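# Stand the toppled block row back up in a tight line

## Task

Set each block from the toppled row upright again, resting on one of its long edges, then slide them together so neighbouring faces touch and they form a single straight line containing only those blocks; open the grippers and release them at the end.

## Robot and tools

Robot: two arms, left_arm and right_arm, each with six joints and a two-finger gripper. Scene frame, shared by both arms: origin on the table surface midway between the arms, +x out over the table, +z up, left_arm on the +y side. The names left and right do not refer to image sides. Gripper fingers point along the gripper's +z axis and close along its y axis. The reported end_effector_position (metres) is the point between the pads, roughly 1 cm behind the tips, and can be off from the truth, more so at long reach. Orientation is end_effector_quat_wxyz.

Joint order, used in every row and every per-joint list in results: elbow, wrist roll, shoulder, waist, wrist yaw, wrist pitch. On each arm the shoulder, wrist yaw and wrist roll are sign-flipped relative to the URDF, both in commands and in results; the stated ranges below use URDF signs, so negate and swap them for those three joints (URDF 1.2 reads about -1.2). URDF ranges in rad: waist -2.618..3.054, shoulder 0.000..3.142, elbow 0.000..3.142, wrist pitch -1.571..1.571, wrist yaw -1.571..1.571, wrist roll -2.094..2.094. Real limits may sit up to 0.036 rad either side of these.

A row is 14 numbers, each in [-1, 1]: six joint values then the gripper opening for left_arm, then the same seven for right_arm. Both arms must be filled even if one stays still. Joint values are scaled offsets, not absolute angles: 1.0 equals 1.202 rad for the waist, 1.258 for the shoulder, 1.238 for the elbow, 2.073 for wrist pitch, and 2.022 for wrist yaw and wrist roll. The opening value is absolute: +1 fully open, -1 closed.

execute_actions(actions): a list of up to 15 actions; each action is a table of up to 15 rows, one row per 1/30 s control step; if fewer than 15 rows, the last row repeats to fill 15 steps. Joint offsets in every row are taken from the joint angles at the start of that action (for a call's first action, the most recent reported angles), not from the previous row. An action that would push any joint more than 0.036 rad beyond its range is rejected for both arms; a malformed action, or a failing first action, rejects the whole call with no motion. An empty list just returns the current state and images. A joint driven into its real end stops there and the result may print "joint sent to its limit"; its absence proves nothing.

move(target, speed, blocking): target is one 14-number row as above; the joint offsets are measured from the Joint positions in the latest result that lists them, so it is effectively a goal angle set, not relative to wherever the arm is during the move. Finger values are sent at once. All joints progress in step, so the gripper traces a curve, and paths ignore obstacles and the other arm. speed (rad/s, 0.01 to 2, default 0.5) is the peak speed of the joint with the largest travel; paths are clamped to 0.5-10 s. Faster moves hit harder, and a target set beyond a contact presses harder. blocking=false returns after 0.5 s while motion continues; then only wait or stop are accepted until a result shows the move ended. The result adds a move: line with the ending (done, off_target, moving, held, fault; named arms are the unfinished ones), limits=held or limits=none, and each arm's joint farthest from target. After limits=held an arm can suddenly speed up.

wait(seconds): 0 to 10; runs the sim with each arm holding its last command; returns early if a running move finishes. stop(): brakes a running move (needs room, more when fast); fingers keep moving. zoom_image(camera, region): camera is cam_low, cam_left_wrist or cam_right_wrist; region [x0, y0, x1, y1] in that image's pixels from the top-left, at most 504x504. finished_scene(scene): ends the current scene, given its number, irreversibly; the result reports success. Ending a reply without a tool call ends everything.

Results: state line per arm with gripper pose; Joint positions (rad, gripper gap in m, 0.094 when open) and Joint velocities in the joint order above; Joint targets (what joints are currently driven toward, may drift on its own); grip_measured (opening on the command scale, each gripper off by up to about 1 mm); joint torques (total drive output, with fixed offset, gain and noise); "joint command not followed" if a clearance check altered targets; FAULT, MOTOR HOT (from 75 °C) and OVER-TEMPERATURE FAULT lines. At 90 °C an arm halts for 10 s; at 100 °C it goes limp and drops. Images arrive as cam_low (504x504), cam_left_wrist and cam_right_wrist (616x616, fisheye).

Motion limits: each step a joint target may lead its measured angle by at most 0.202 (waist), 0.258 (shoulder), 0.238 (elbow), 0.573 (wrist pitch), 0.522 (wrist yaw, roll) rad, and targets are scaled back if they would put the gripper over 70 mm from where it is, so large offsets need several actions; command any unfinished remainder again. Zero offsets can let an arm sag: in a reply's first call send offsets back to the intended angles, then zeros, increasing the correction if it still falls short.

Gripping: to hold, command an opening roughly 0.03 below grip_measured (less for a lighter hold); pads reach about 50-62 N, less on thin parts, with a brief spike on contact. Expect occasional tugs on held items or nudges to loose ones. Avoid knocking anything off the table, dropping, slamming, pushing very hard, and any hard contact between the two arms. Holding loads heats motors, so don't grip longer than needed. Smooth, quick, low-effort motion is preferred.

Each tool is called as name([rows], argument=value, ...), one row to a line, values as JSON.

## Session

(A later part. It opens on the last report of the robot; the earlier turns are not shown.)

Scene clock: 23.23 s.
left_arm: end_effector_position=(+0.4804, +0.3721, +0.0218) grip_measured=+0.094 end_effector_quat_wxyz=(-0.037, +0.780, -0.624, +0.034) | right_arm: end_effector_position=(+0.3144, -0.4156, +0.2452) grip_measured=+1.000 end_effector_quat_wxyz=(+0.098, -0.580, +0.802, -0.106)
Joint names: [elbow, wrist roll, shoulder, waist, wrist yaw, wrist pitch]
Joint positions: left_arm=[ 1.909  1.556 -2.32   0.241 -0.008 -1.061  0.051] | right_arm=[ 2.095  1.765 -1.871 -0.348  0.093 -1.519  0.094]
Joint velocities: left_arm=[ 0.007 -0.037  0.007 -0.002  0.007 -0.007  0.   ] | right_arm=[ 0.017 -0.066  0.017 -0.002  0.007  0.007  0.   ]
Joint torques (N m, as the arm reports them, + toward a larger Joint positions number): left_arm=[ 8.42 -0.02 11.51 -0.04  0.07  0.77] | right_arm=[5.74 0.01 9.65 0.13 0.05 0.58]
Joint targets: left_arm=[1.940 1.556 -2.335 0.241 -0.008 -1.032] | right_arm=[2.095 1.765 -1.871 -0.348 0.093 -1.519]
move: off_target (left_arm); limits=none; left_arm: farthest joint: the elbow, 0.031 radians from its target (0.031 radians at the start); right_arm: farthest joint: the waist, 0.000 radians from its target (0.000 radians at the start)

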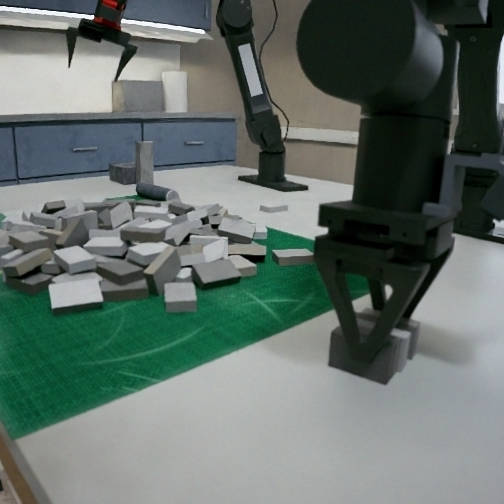

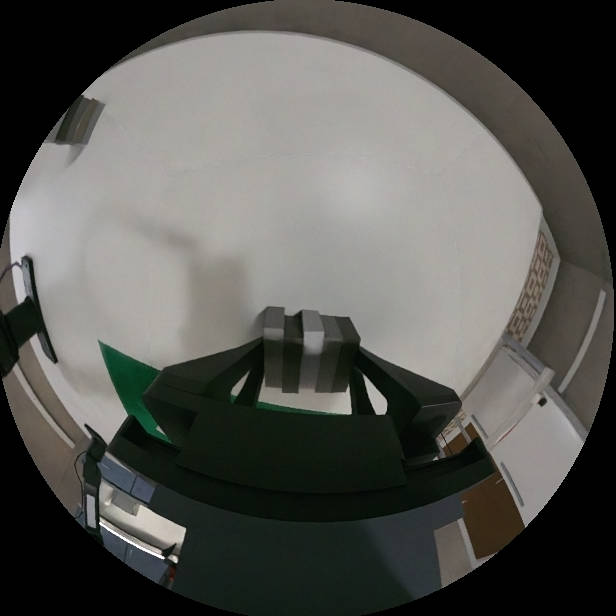

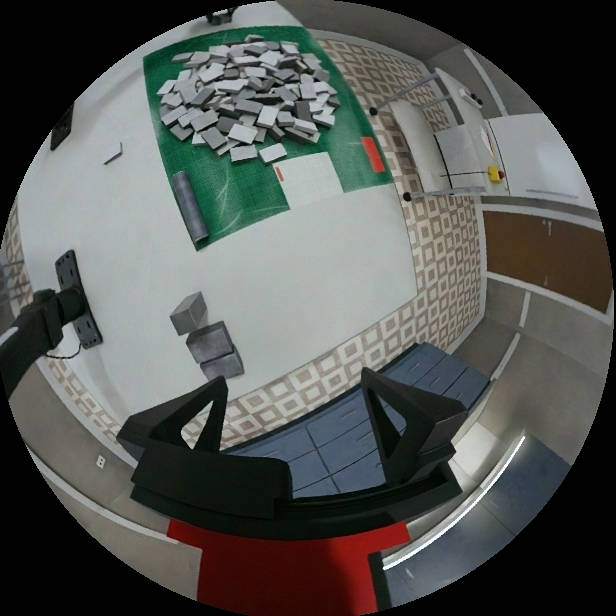

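execute_actions([
  [[0,0,0,0,0,0,0.14,0,0,0,0,0,0,1]],
  [[0,0,0,0,0,0,0.6,0,0,0,0,0,0,1]],
])

move(target=[0,-0.07,0.5,0,0,0,0.6,0,0,0,0,0,0,1], speed=0.6)

move(target=[-0.495,-1,0,-1,0,0.048,0.4,0,0,0,0,0,0,1], speed=1.3)

move(target=[0,0,-0.15,-0.14,0,0,0.4,0,0,0,0,0,0,1], speed=0.3)

Scene clock: 24.93 s.
left_arm: end_effector_position=(+0.4802, +0.3721, +0.0218) grip_measured=+0.598 end_effector_quat_wxyz=(-0.036, +0.780, -0.624, +0.033) | right_arm: end_effector_position=(+0.3143, -0.4159, +0.2452) grip_measured=+1.000 end_effector_quat_wxyz=(+0.098, -0.580, +0.802, -0.106)
Joint names: [elbow, wrist roll, shoulder, waist, wrist yaw, wrist pitch]
Joint positions: left_arm=[ 1.909  1.556 -2.32   0.241 -0.008 -1.061  0.075] | right_arm=[ 2.095  1.765 -1.871 -0.348  0.091 -1.519  0.094]
Joint velocities: left_arm=[-0.002 -0.007 -0.002 -0.002  0.051  0.007  0.   ] | right_arm=[ 0.007 -0.081  0.002 -0.002  0.007  0.051  0.   ]
Joint torques (N m, as the arm reports them, + toward a larger Joint positions number): left_arm=[ 6.05 -0.01 12.51 -0.09  0.08  0.52] | right_arm=[ 5.8   0.05  9.73 -0.09  0.05  0.61]
Joint targets: left_arm=[1.909 1.556 -2.320 0.241 -0.008 -1.062] | right_arm=[2.095 1.765 -1.871 -0.348 0.092 -1.519]

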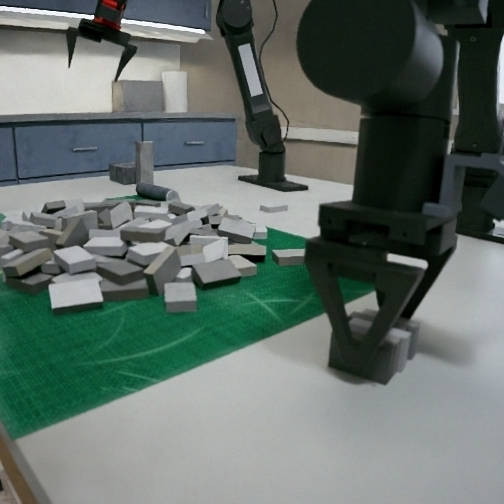

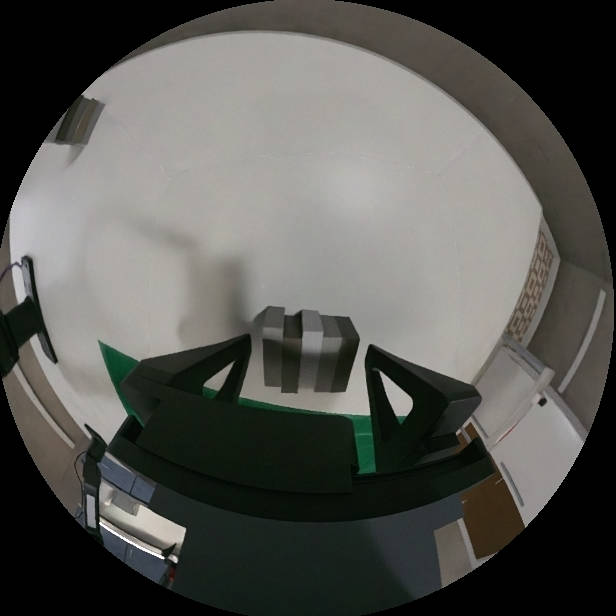

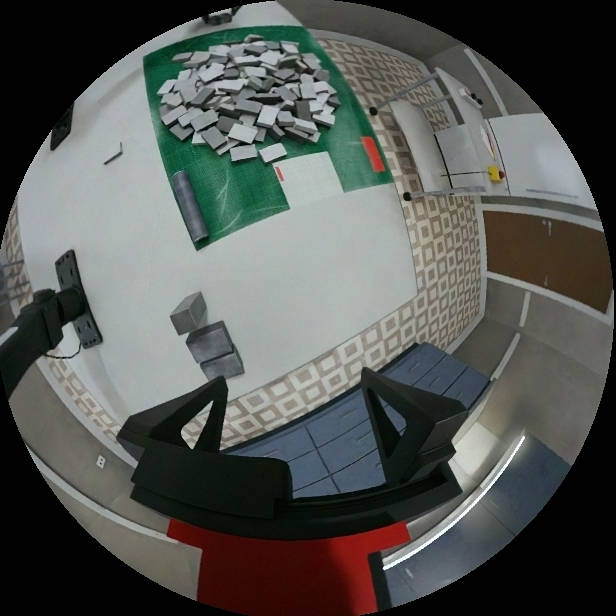

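Scene clock: 26.60 s.
left_arm: end_effector_position=(+0.4521, +0.3653, +0.3108) grip_measured=+0.598 end_effector_quat_wxyz=(-0.298, +0.687, -0.629, +0.207) | right_arm: end_effector_position=(+0.3142, -0.4159, +0.2452) grip_measured=+1.000 end_effector_quat_wxyz=(+0.098, -0.580, +0.802, -0.106)
Joint names: [elbow, wrist roll, shoulder, waist, wrist yaw, wrist pitch]
Joint positions: left_arm=[ 1.909  1.428 -1.685  0.241 -0.008 -1.052  0.075] | right_arm=[ 2.095  1.765 -1.871 -0.348  0.091 -1.519  0.094]
Joint velocities: left_arm=[-0.017 -0.022  0.007 -0.002  0.037 -0.037 -0.001] | right_arm=[ 0.007  0.007 -0.002 -0.002 -0.007 -0.037  0.   ]
Joint torques (N m, as the arm reports them, + toward a larger Joint positions number): left_arm=[ 6.4  -0.15  7.05  0.01  0.06  1.38] | right_arm=[5.58 0.01 9.69 0.1  0.08 0.6 ]
Joint targets: left_arm=[1.909 1.415 -1.691 0.241 -0.008 -1.062] | right_arm=[2.095 1.765 -1.871 -0.348 0.091 -1.519]
move: done; limits=none; left_arm: farthest joint: the wrist roll, 0.013 radians from its target (0.142 radians at the start); right_arm: farthest joint: the waist, 0.000 radians from its target (0.000 radians at the start)

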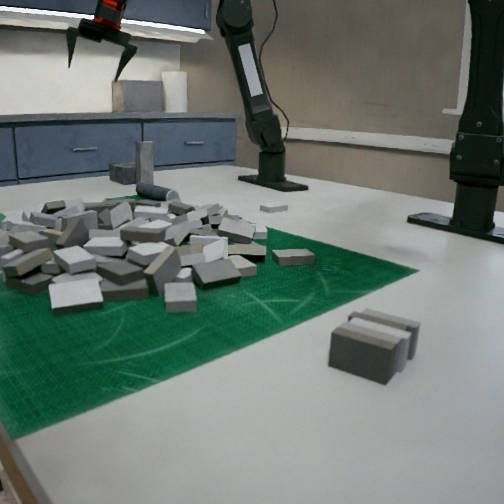

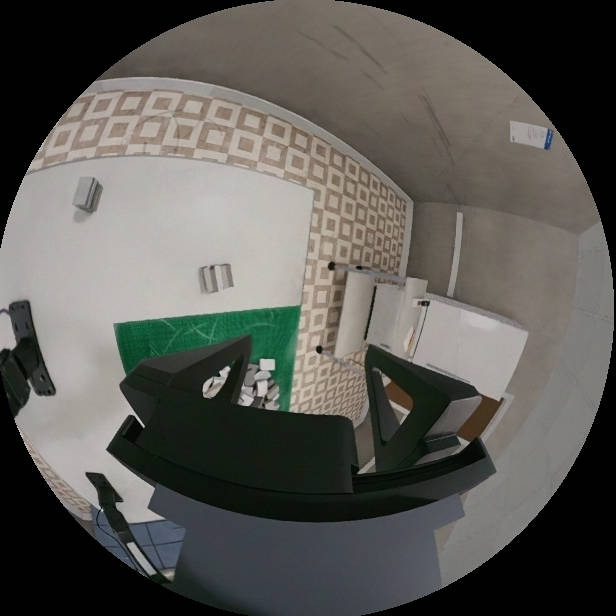

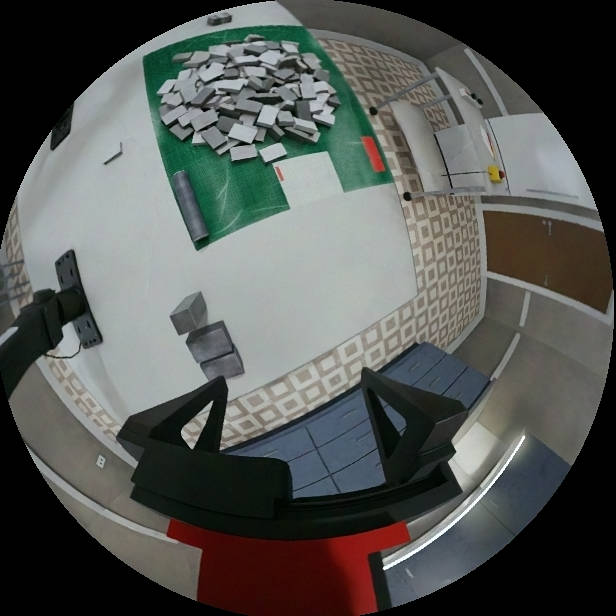

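Scene clock: 29.17 s.
left_arm: end_effector_position=(+0.2252, -0.0320, +0.1058) grip_measured=+0.402 end_effector_quat_wxyz=(+0.116, +0.695, +0.710, -0.026) | right_arm: end_effector_position=(+0.3142, -0.4160, +0.2452) grip_measured=+1.000 end_effector_quat_wxyz=(+0.097, -0.580, +0.802, -0.106)
Joint names: [elbow, wrist roll, shoulder, waist, wrist yaw, wrist pitch]
Joint positions: left_arm=[ 1.311 -0.587 -1.685 -0.956 -0.008 -0.958  0.066] | right_arm=[ 2.095  1.765 -1.871 -0.348  0.09  -1.519  0.094]
Joint velocities: left_arm=[-0.007 -0.007  0.007  0.002  0.022 -0.007 -0.001] | right_arm=[ 0.007  0.037  0.002 -0.007 -0.007 -0.022  0.   ]
Joint torques (N m, as the arm reports them, + toward a larger Joint positions number): left_arm=[ 5.08 -0.1   7.39 -0.46  0.06  0.78] | right_arm=[5.71 0.03 9.74 0.01 0.04 0.6 ]
Joint targets: left_arm=[1.296 -0.595 -1.685 -0.961 -0.008 -0.952] | right_arm=[2.095 1.765 -1.871 -0.348 0.091 -1.519]
move: done; limits=none; left_arm: farthest joint: the elbow, 0.015 radians from its target (0.613 radians at the start); right_arm: farthest joint: the wrist yaw, 0.001 radians from its target (0.000 radians at the start)

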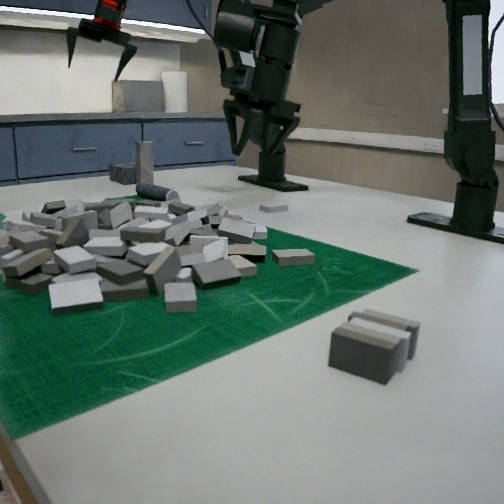

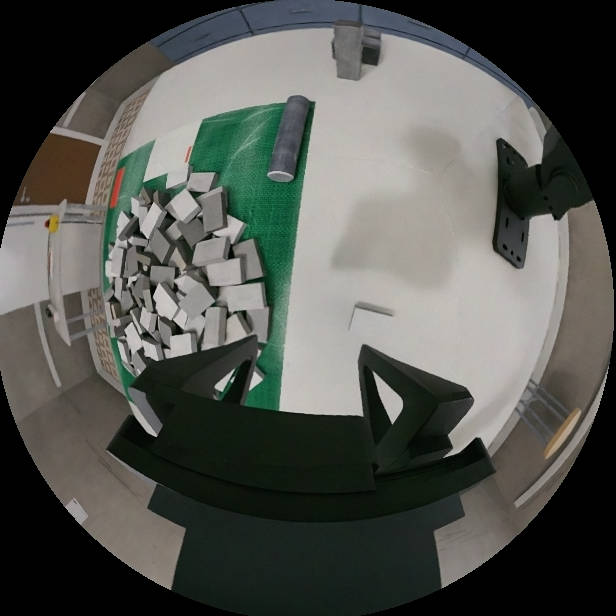

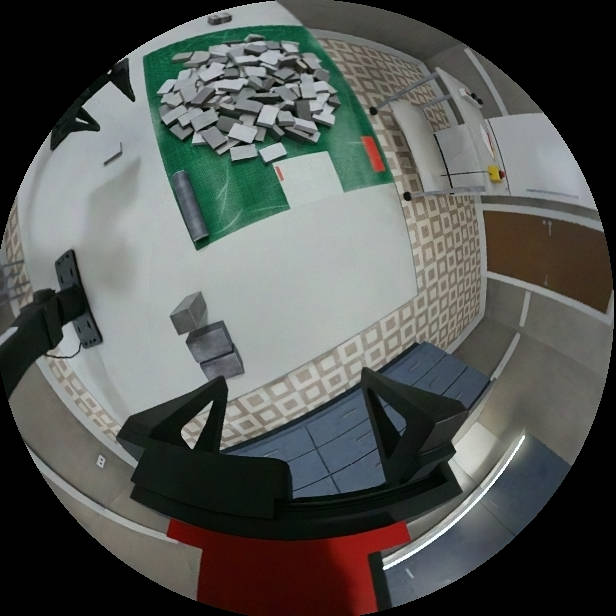

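Scene clock: 30.17 s.
left_arm: end_effector_position=(+0.1716, -0.0538, +0.0438) grip_measured=+0.402 end_effector_quat_wxyz=(+0.025, +0.754, +0.656, -0.011) | right_arm: end_effector_position=(+0.3141, -0.4162, +0.2452) grip_measured=+1.000 end_effector_quat_wxyz=(+0.097, -0.580, +0.802, -0.107)
Joint names: [elbow, wrist roll, shoulder, waist, wrist yaw, wrist pitch]
Joint positions: left_arm=[ 1.311 -0.587 -1.87  -1.118 -0.008 -0.958  0.066] | right_arm=[ 2.095  1.765 -1.871 -0.348  0.089 -1.519  0.094]
Joint velocities: left_arm=[-0.002  0.022  0.002  0.007  0.022 -0.022  0.   ] | right_arm=[ 0.007 -0.007  0.007 -0.007 -0.022 -0.022  0.   ]
Joint torques (N m, as the arm reports them, + toward a larger Joint positions number): left_arm=[ 5.82 -0.02  8.42 -0.51  0.06  0.46] | right_arm=[ 5.65 -0.01  9.78  0.01  0.05  0.62]
Joint targets: left_arm=[1.311 -0.587 -1.873 -1.125 -0.008 -0.958] | right_arm=[2.095 1.765 -1.871 -0.348 0.090 -1.519]
move: done; limits=none; left_arm: farthest joint: the waist, 0.006 radians from its target (0.168 radians at the start); right_arm: farthest joint: the wrist yaw, 0.001 radians from its target (0.000 radians at the start)

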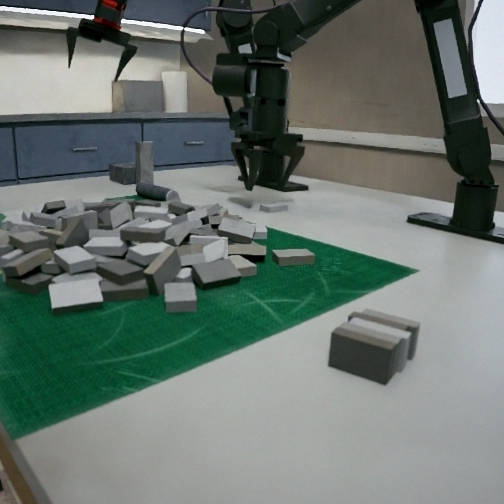

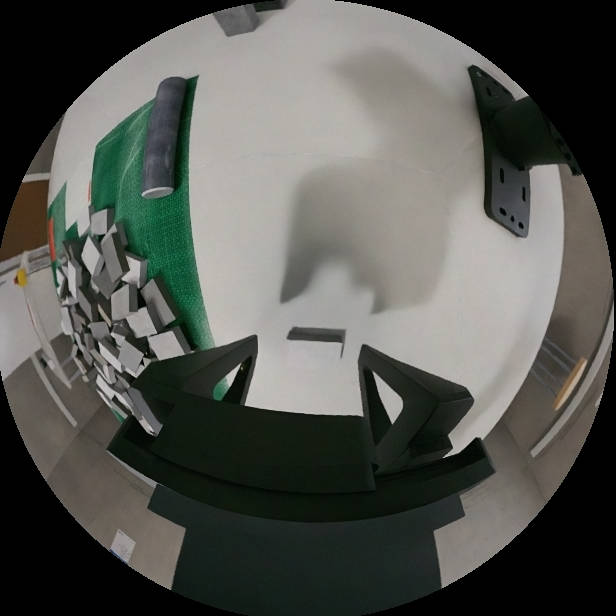

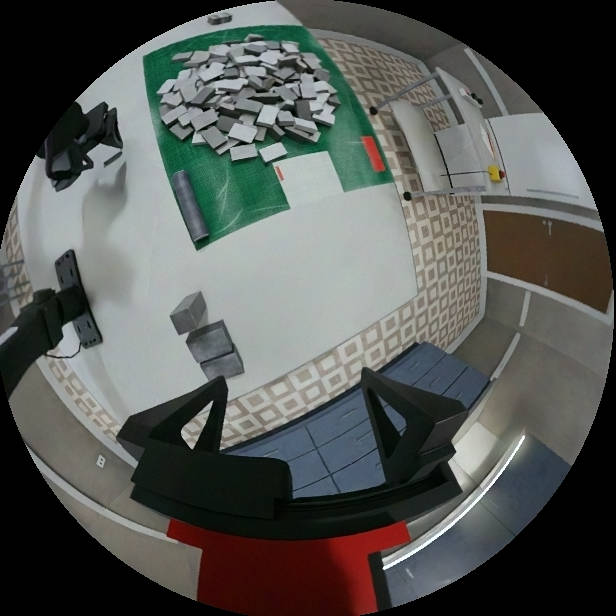

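move(target=[0,-0.01,-0.085,0,0,-0.02,0.4,0,0,0,0,0,0,1], speed=0.2)

Scene clock: 32.57 s.
left_arm: end_effector_position=(+0.1646, -0.0391, +0.0119) grip_measured=+0.402 end_effector_quat_wxyz=(-0.037, +0.758, +0.651, +0.006) | right_arm: end_effector_position=(+0.3141, -0.4162, +0.2452) grip_measured=+1.000 end_effector_quat_wxyz=(+0.097, -0.580, +0.802, -0.107)
Joint names: [elbow, wrist roll, shoulder, waist, wrist yaw, wrist pitch]
Joint positions: left_arm=[ 1.311 -0.598 -1.969 -1.118 -0.008 -0.987  0.066] | right_arm=[ 2.095  1.765 -1.871 -0.348  0.089 -1.519  0.094]
Joint velocities: left_arm=[ 0.002  0.051  0.007  0.012  0.081 -0.037  0.   ] | right_arm=[-0.002  0.066  0.002 -0.017 -0.066  0.051  0.   ]
Joint torques (N m, as the arm reports them, + toward a larger Joint positions number): left_arm=[ 5.34 -0.07  8.52 -0.06  0.05  0.1 ] | right_arm=[ 5.53  0.01  9.56 -0.06  0.05  0.63]
Joint targets: left_arm=[1.311 -0.607 -1.977 -1.118 -0.008 -1.000] | right_arm=[2.095 1.765 -1.871 -0.348 0.090 -1.519]
move: done; limits=none; left_arm: farthest joint: the wrist pitch, 0.012 radians from its target (0.041 radians at the start); right_arm: farthest joint: the waist, 0.000 radians from its target (0.000 radians at the start)

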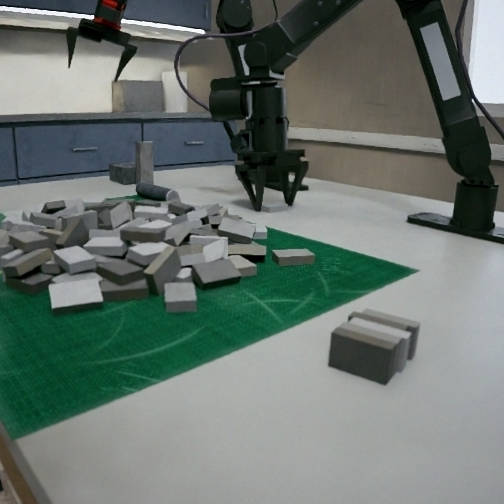

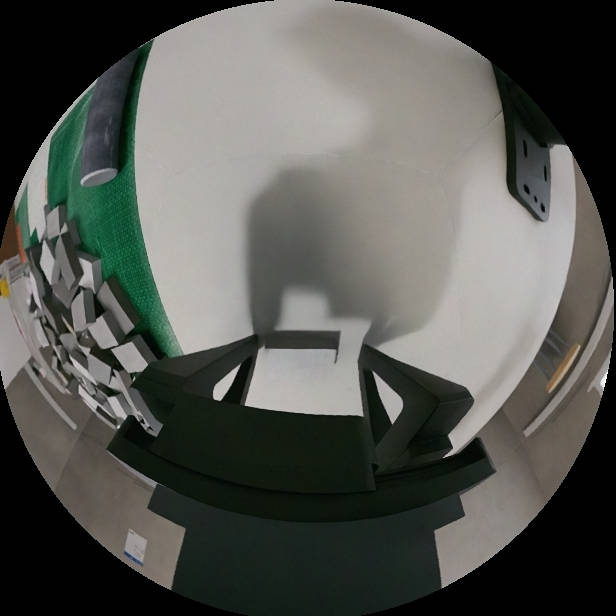

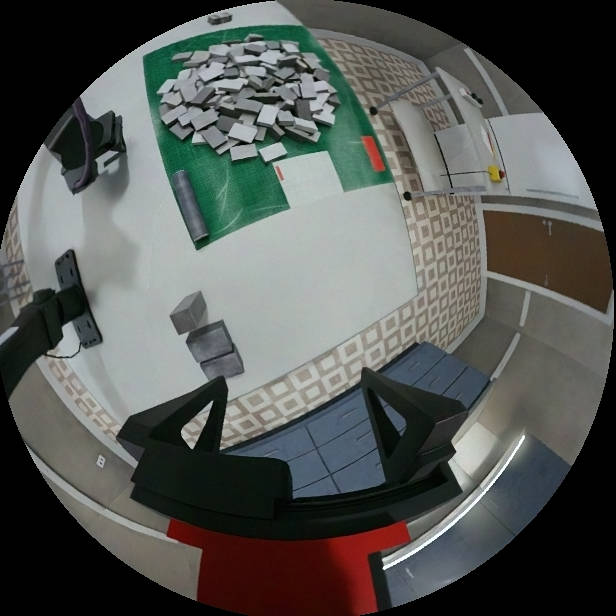

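execute_actions([
  [[0,0,0,0,0,0,0.1,0,0,0,0,0,0,1]],
  [[0,0,0,0,0,0,-0.18,0,0,0,0,0,0,1]],
  [[0,0,0,0,0,0,-0.18,0,0,0,0,0,0,1]],
])

move(target=[0,0.3,0.3,0.14,0,0.12,-0.18,0,0,0,0,0,0,1])

move(target=[-0.74,0,-0.14,1,0,0.98,-0.18,0,0,0,0,0,0,1], speed=0.9)

Scene clock: 34.43 s.
left_arm: end_effector_position=(+0.1646, -0.0391, +0.0119) grip_measured=-0.135 end_effector_quat_wxyz=(-0.037, +0.758, +0.651, +0.006) | right_arm: end_effector_position=(+0.3139, -0.4165, +0.2452) grip_measured=+1.000 end_effector_quat_wxyz=(+0.096, -0.580, +0.802, -0.107)
Joint names: [elbow, wrist roll, shoulder, waist, wrist yaw, wrist pitch]
Joint positions: left_arm=[ 1.311 -0.599 -1.969 -1.118 -0.008 -0.987  0.041] | right_arm=[ 2.095  1.765 -1.871 -0.348  0.087 -1.519  0.094]
Joint velocities: left_arm=[-0.012  0.037  0.007  0.007 -0.11   0.007  0.   ] | right_arm=[ 0.002  0.051 -0.002 -0.007  0.095  0.007  0.   ]
Joint torques (N m, as the arm reports them, + toward a larger Joint positions number): left_arm=[ 5.27  0.02  8.96 -0.04  0.03  0.24] | right_arm=[6.04 0.02 9.65 0.18 0.02 0.63]
Joint targets: left_arm=[1.311 -0.598 -1.969 -1.118 -0.008 -0.987] | right_arm=[2.095 1.765 -1.871 -0.348 0.088 -1.519]

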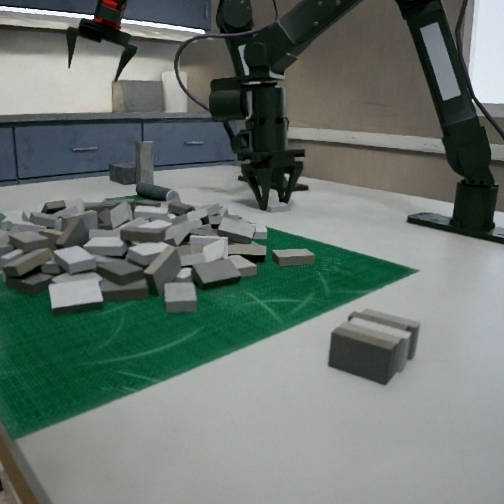

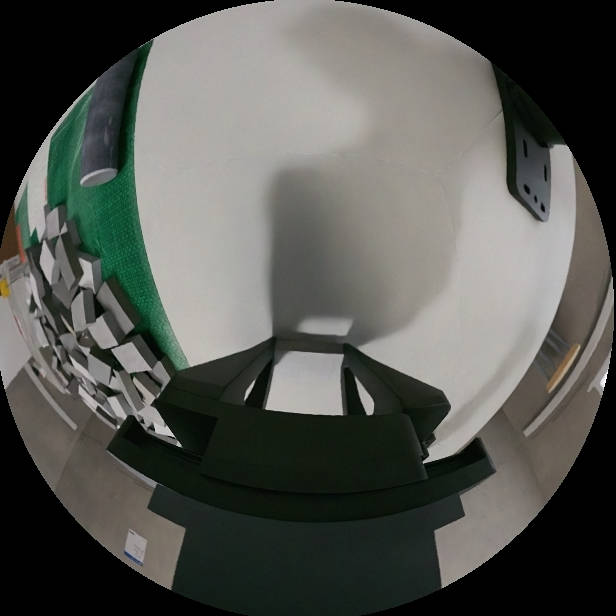

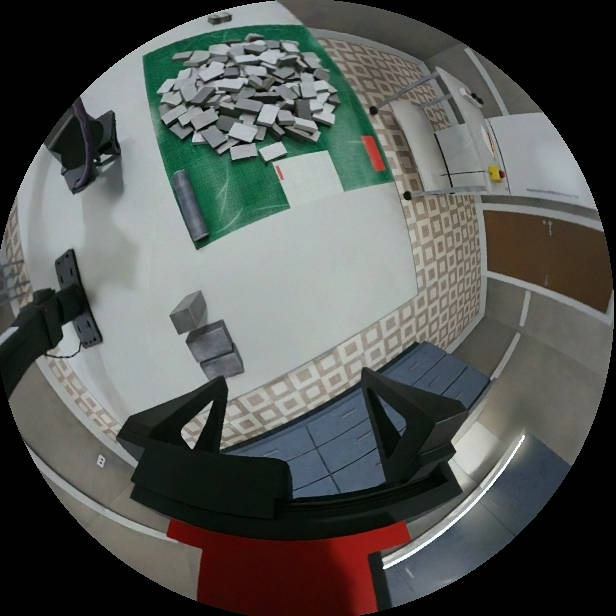

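Scene clock: 36.43 s.
left_arm: end_effector_position=(+0.2508, -0.0711, +0.1540) grip_measured=-0.135 end_effector_quat_wxyz=(+0.228, +0.449, +0.855, -0.124) | right_arm: end_effector_position=(+0.3139, -0.4166, +0.2451) grip_measured=+1.000 end_effector_quat_wxyz=(+0.096, -0.580, +0.802, -0.107)
Joint names: [elbow, wrist roll, shoulder, waist, wrist yaw, wrist pitch]
Joint positions: left_arm=[ 1.311 -0.    -1.605 -0.96  -0.008 -0.752  0.041] | right_arm=[ 2.095  1.765 -1.871 -0.348  0.087 -1.519  0.094]
Joint velocities: left_arm=[-0.012 -0.022  0.002  0.007 -0.051  0.022 -0.001] | right_arm=[-0.002 -0.007  0.002 -0.002  0.022  0.022  0.   ]
Joint torques (N m, as the arm reports them, + toward a larger Joint positions number): left_arm=[6.69 0.1  8.12 0.88 0.06 1.34] | right_arm=[ 5.7  -0.01  9.85  0.01  0.03  0.62]
Joint targets: left_arm=[1.311 0.008 -1.591 -0.950 -0.008 -0.739] | right_arm=[2.095 1.765 -1.871 -0.348 0.087 -1.519]
move: done; limits=none; left_arm: farthest joint: the shoulder, 0.013 radians from its target (0.377 radians at the start); right_arm: farthest joint: the waist, 0.000 radians from its target (0.000 radians at the start)

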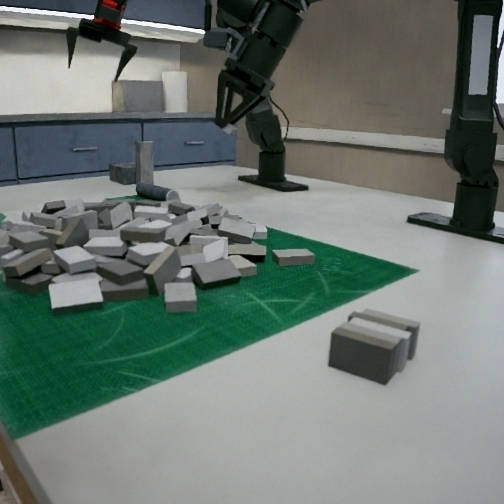

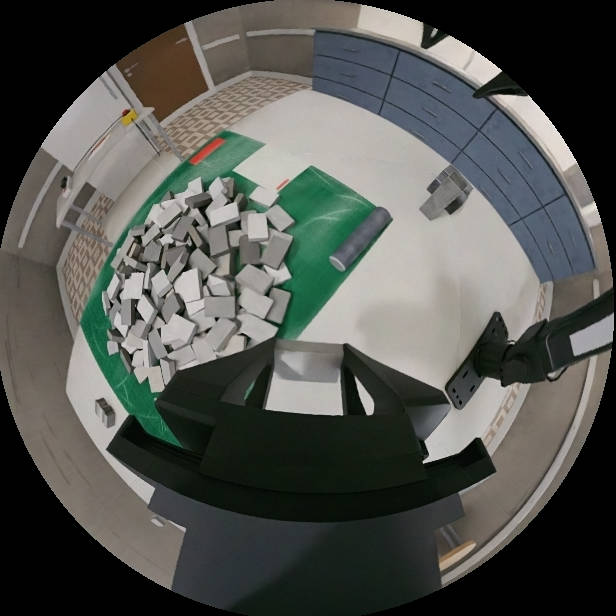

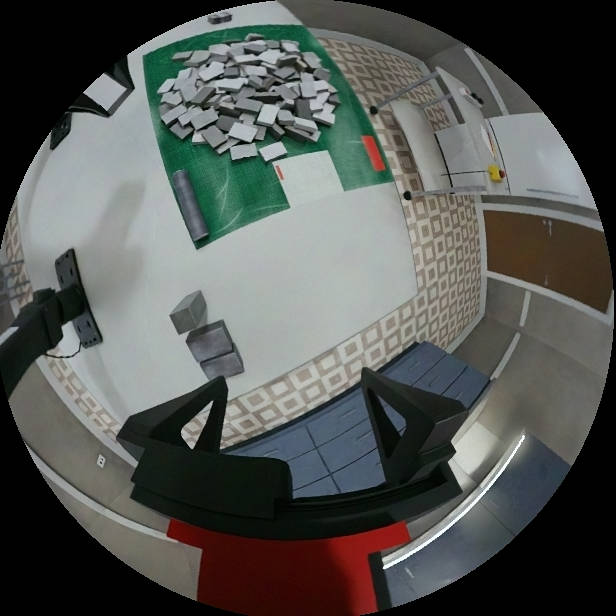

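Scene clock: 39.57 s.
left_arm: end_effector_position=(+0.4385, +0.3590, +0.1236) grip_measured=-0.135 end_effector_quat_wxyz=(+0.665, -0.082, +0.739, +0.073) | right_arm: end_effector_position=(+0.3138, -0.4167, +0.2451) grip_measured=+1.000 end_effector_quat_wxyz=(+0.095, -0.580, +0.802, -0.107)
Joint names: [elbow, wrist roll, shoulder, waist, wrist yaw, wrist pitch]
Joint positions: left_arm=[ 0.408 -0.    -1.773  0.234 -0.01   1.26   0.041] | right_arm=[ 2.095  1.765 -1.871 -0.348  0.086 -1.519  0.094]
Joint velocities: left_arm=[ 0.007 -0.022  0.022 -0.017 -0.007  0.081  0.   ] | right_arm=[-0.007  0.037 -0.012 -0.002  0.022 -0.022  0.   ]
Joint torques (N m, as the arm reports them, + toward a larger Joint positions number): left_arm=[ 3.3  -0.01  5.73  0.68  0.06  2.02] | right_arm=[5.73 0.03 9.75 0.12 0.01 0.6 ]
Joint targets: left_arm=[0.395 -0.000 -1.781 0.242 -0.008 1.280] | right_arm=[2.095 1.765 -1.871 -0.348 0.086 -1.519]
move: done; limits=none; left_arm: farthest joint: the wrist pitch, 0.019 radians from its target (2.031 radians at the start); right_arm: farthest joint: the wrist yaw, 0.001 radians from its target (0.000 radians at the start)

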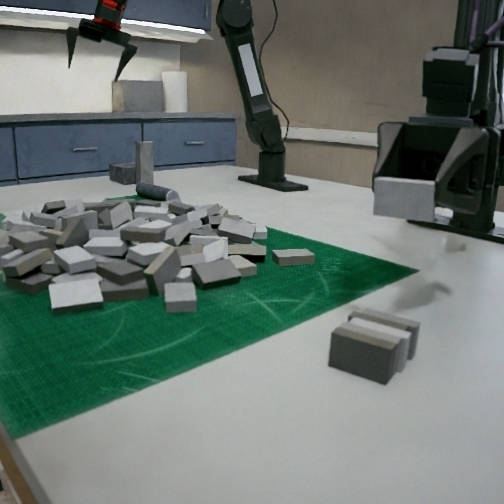

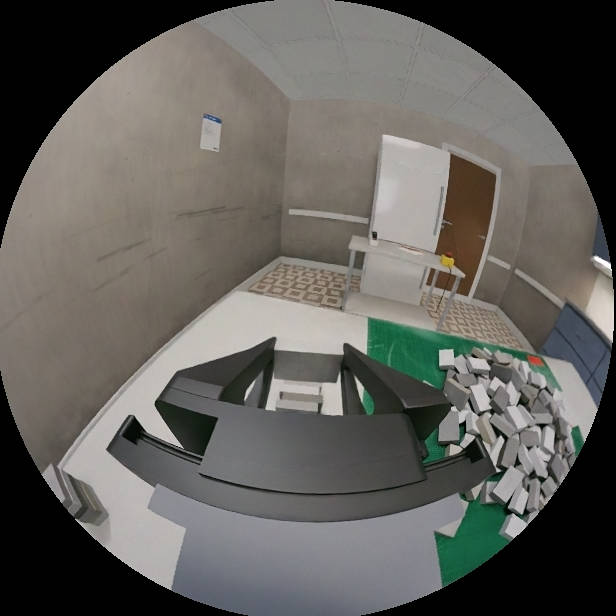

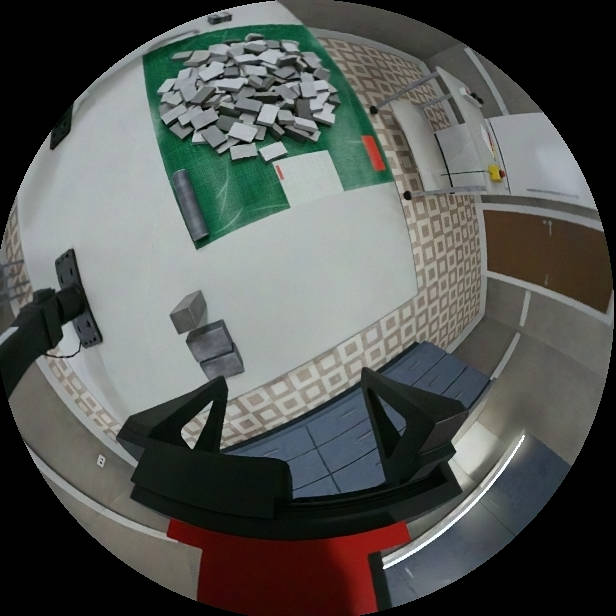

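Block hangs low; landing z around .028.

move(target=[0,0,-0.205,0.016,0,0.03,-0.18,0,0,0,0,0,0,1], speed=0.15)

Scene clock: 42.07 s.
left_arm: end_effector_position=(+0.4301, +0.3602, +0.0326) grip_measured=-0.135 end_effector_quat_wxyz=(+0.585, -0.092, +0.803, +0.066) | right_arm: end_effector_position=(+0.3138, -0.4168, +0.2451) grip_measured=+1.000 end_effector_quat_wxyz=(+0.095, -0.580, +0.802, -0.107)
Joint names: [elbow, wrist roll, shoulder, waist, wrist yaw, wrist pitch]
Joint positions: left_arm=[ 0.408 -0.    -2.023  0.242 -0.01   1.303  0.041] | right_arm=[ 2.095  1.765 -1.871 -0.348  0.085 -1.519  0.094]
Joint velocities: left_arm=[-0.022  0.007 -0.002 -0.002 -0.022  0.007 -0.   ] | right_arm=[-0.007 -0.081 -0.007 -0.002  0.007  0.081  0.   ]
Joint torques (N m, as the arm reports them, + toward a larger Joint positions number): left_arm=[ 2.95 -0.02  6.45  1.08  0.07  2.03] | right_arm=[5.81 0.   9.7  0.02 0.03 0.6 ]
Joint targets: left_arm=[0.408 -0.000 -2.031 0.254 -0.010 1.322] | right_arm=[2.095 1.765 -1.871 -0.348 0.086 -1.519]
move: done; limits=none; left_arm: farthest joint: the wrist pitch, 0.019 radians from its target (0.062 radians at the start); right_arm: farthest joint: the wrist yaw, 0.001 radians from its target (0.000 radians at the start)

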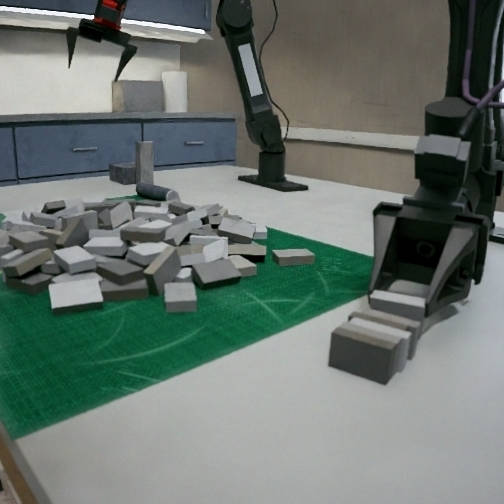

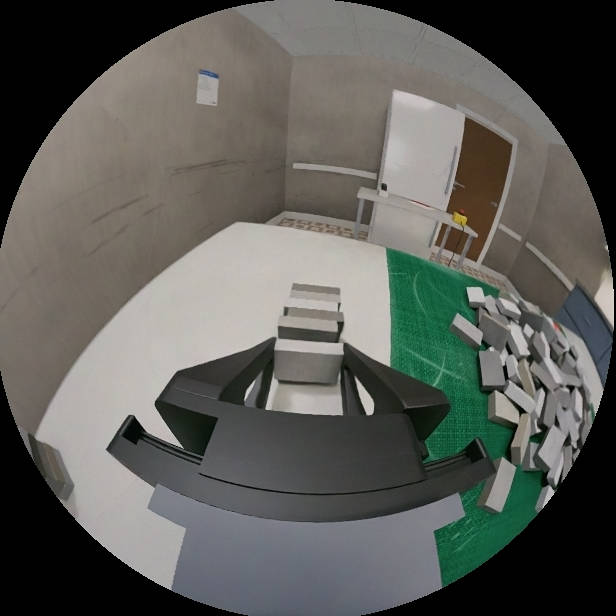

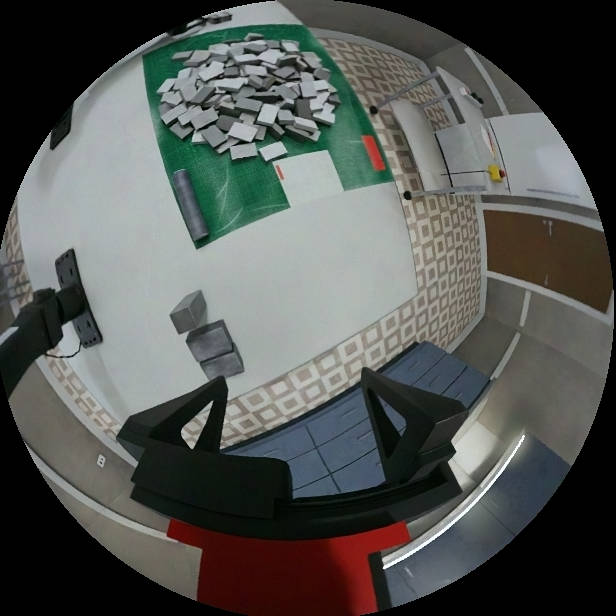

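move(target=[0,0,-0.02,0,0,0,-0.18,0,0,0,0,0,0,1], speed=0.04)

execute_actions([
  [[0,0,0,0,0,0,-0.09,0,0,0,0,0,0,1]],
  [[0,0,0,0,0,0,0.5,0,0,0,0,0,0,1]],
  [[0,0,0,0,0,0,0.5,0,0,0,0,0,0,1]],
])

move(target=[0.135,0,-0.095,0,0,0,0.5,0,0,0,0,0,0,1], speed=0.12)

Scene clock: 43.57 s.
left_arm: end_effector_position=(+0.4289, +0.3599, +0.0272) grip_measured=-0.135 end_effector_quat_wxyz=(+0.580, -0.093, +0.807, +0.065) | right_arm: end_effector_position=(+0.3137, -0.4168, +0.2451) grip_measured=+1.000 end_effector_quat_wxyz=(+0.095, -0.580, +0.802, -0.107)
Joint names: [elbow, wrist roll, shoulder, waist, wrist yaw, wrist pitch]
Joint positions: left_arm=[ 0.408 -0.    -2.036  0.242 -0.01   1.303  0.041] | right_arm=[ 2.095  1.765 -1.871 -0.348  0.085 -1.519  0.094]
Joint velocities: left_arm=[ 0.002  0.007 -0.002  0.002 -0.022 -0.037  0.001] | right_arm=[-0.007  0.051 -0.012 -0.002  0.037  0.022  0.   ]
Joint torques (N m, as the arm reports them, + toward a larger Joint positions number): left_arm=[ 2.77 -0.01  6.22  0.02  0.02  1.8 ] | right_arm=[5.51 0.   9.71 0.02 0.03 0.59]
Joint targets: left_arm=[0.408 -0.000 -2.048 0.242 -0.010 1.303] | right_arm=[2.095 1.765 -1.871 -0.348 0.086 -1.519]
move: done; limits=none; left_arm: farthest joint: the shoulder, 0.012 radians from its target (0.026 radians at the start); right_arm: farthest joint: the waist, 0.000 radians from its target (0.000 radians at the start)

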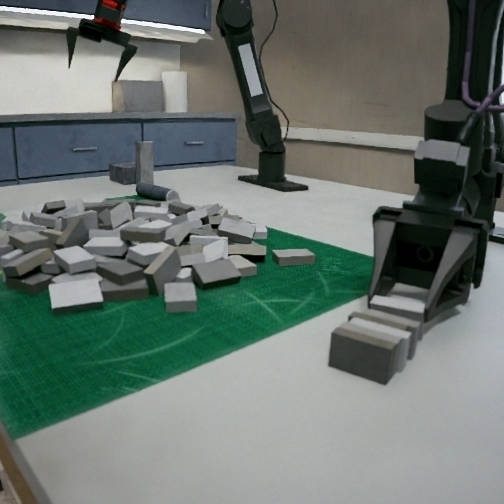

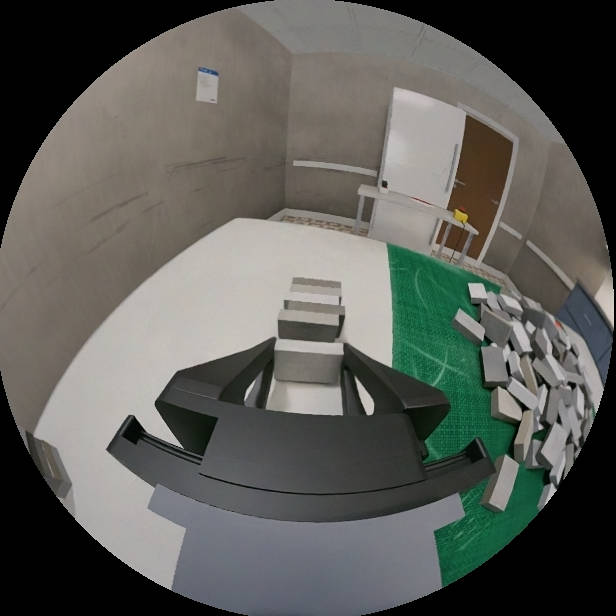

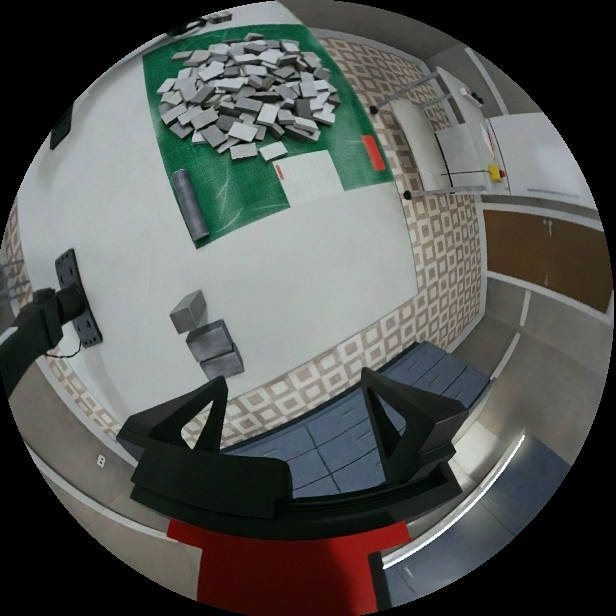

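Scene clock: 45.07 s.
left_arm: end_effector_position=(+0.4292, +0.3600, +0.0281) grip_measured=+0.497 end_effector_quat_wxyz=(+0.581, -0.093, +0.806, +0.065) | right_arm: end_effector_position=(+0.3136, -0.4171, +0.2451) grip_measured=+1.000 end_effector_quat_wxyz=(+0.094, -0.580, +0.802, -0.108)
Joint names: [elbow, wrist roll, shoulder, waist, wrist yaw, wrist pitch]
Joint positions: left_arm=[ 0.408 -0.    -2.036  0.242 -0.01   1.307  0.07 ] | right_arm=[ 2.095  1.765 -1.871 -0.348  0.084 -1.519  0.094]
Joint velocities: left_arm=[-0.002  0.022 -0.007  0.012  0.007  0.051  0.   ] | right_arm=[ 0.007  0.007  0.002  0.017 -0.007  0.11   0.   ]
Joint torques (N m, as the arm reports them, + toward a larger Joint positions number): left_arm=[ 2.74  0.01  7.13 -0.14  0.06  1.8 ] | right_arm=[ 5.77  0.05  9.8  -0.01  0.01  0.6 ]
Joint targets: left_arm=[0.408 -0.000 -2.036 0.242 -0.010 1.305] | right_arm=[2.095 1.765 -1.871 -0.348 0.084 -1.519]

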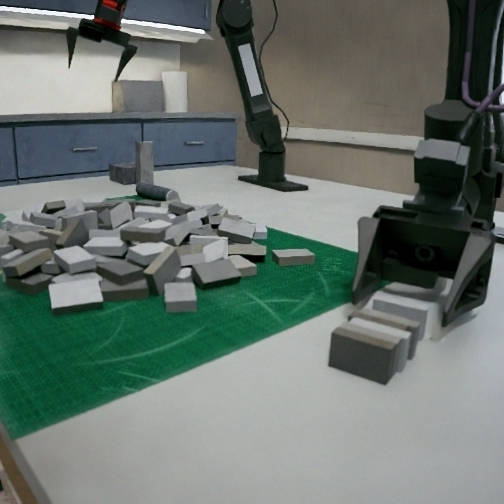

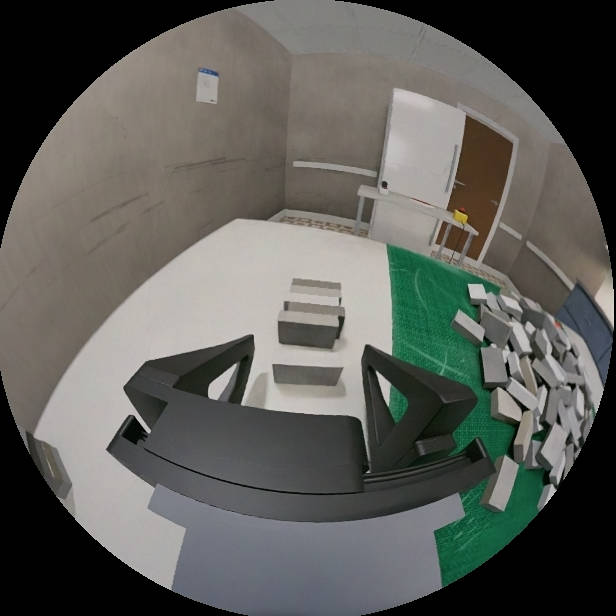

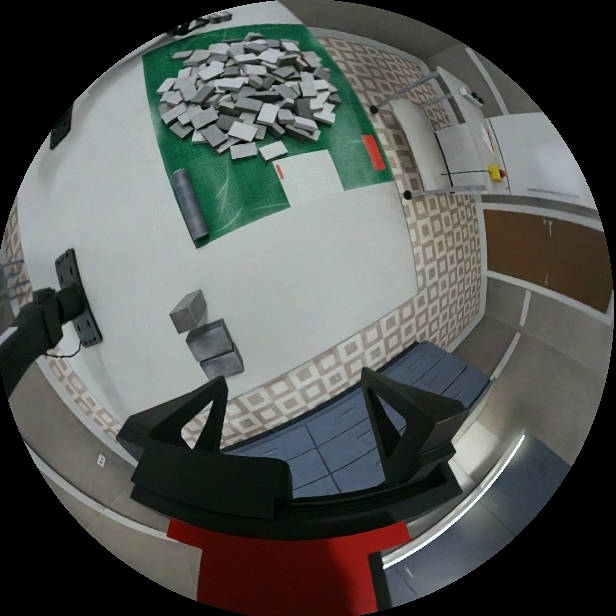

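Scene clock: 46.77 s.
left_arm: end_effector_position=(+0.4654, +0.3687, +0.0266) grip_measured=+0.497 end_effector_quat_wxyz=(+0.598, -0.091, +0.793, +0.067) | right_arm: end_effector_position=(+0.3135, -0.4172, +0.2451) grip_measured=+1.000 end_effector_quat_wxyz=(+0.094, -0.580, +0.802, -0.108)
Joint names: [elbow, wrist roll, shoulder, waist, wrist yaw, wrist pitch]
Joint positions: left_arm=[ 0.553 -0.    -2.141  0.242 -0.01   1.309  0.07 ] | right_arm=[ 2.095  1.765 -1.871 -0.348  0.083 -1.519  0.094]
Joint velocities: left_arm=[ 0.007  0.037 -0.007 -0.012  0.022  0.037  0.   ] | right_arm=[-0.002 -0.022 -0.002 -0.007  0.022 -0.066  0.   ]
Joint torques (N m, as the arm reports them, + toward a larger Joint positions number): left_arm=[ 4.66 -0.02  7.06 -0.01  0.03  1.84] | right_arm=[ 5.81  0.03  9.7  -0.09  0.03  0.62]
Joint targets: left_arm=[0.575 -0.000 -2.156 0.242 -0.010 1.307] | right_arm=[2.095 1.765 -1.871 -0.348 0.083 -1.519]
move: off_target (left_arm); limits=none; left_arm: farthest joint: the elbow, 0.022 radians from its target (0.167 radians at the start); right_arm: farthest joint: the wrist yaw, 0.001 radians from its target (0.000 radians at the start)

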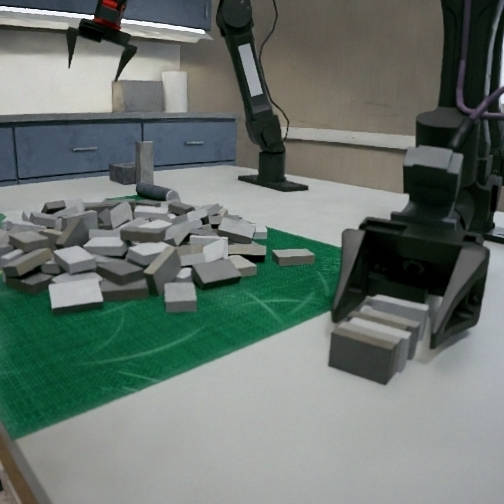

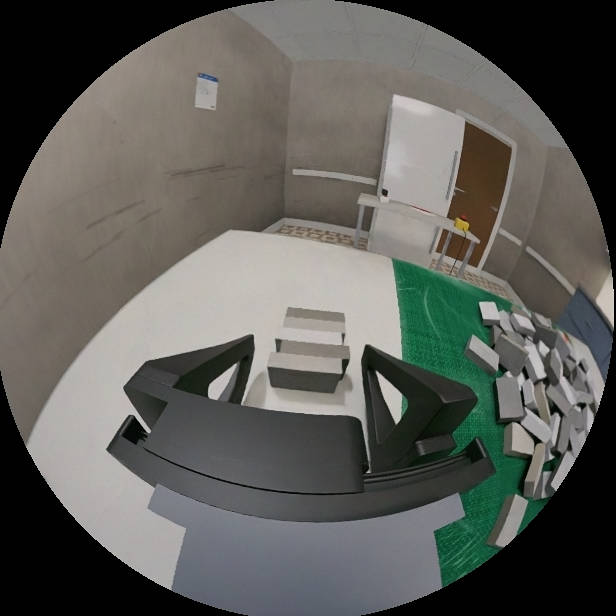

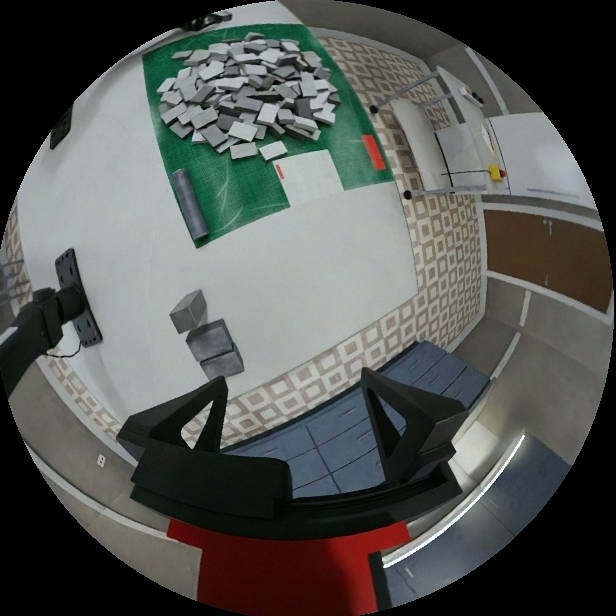

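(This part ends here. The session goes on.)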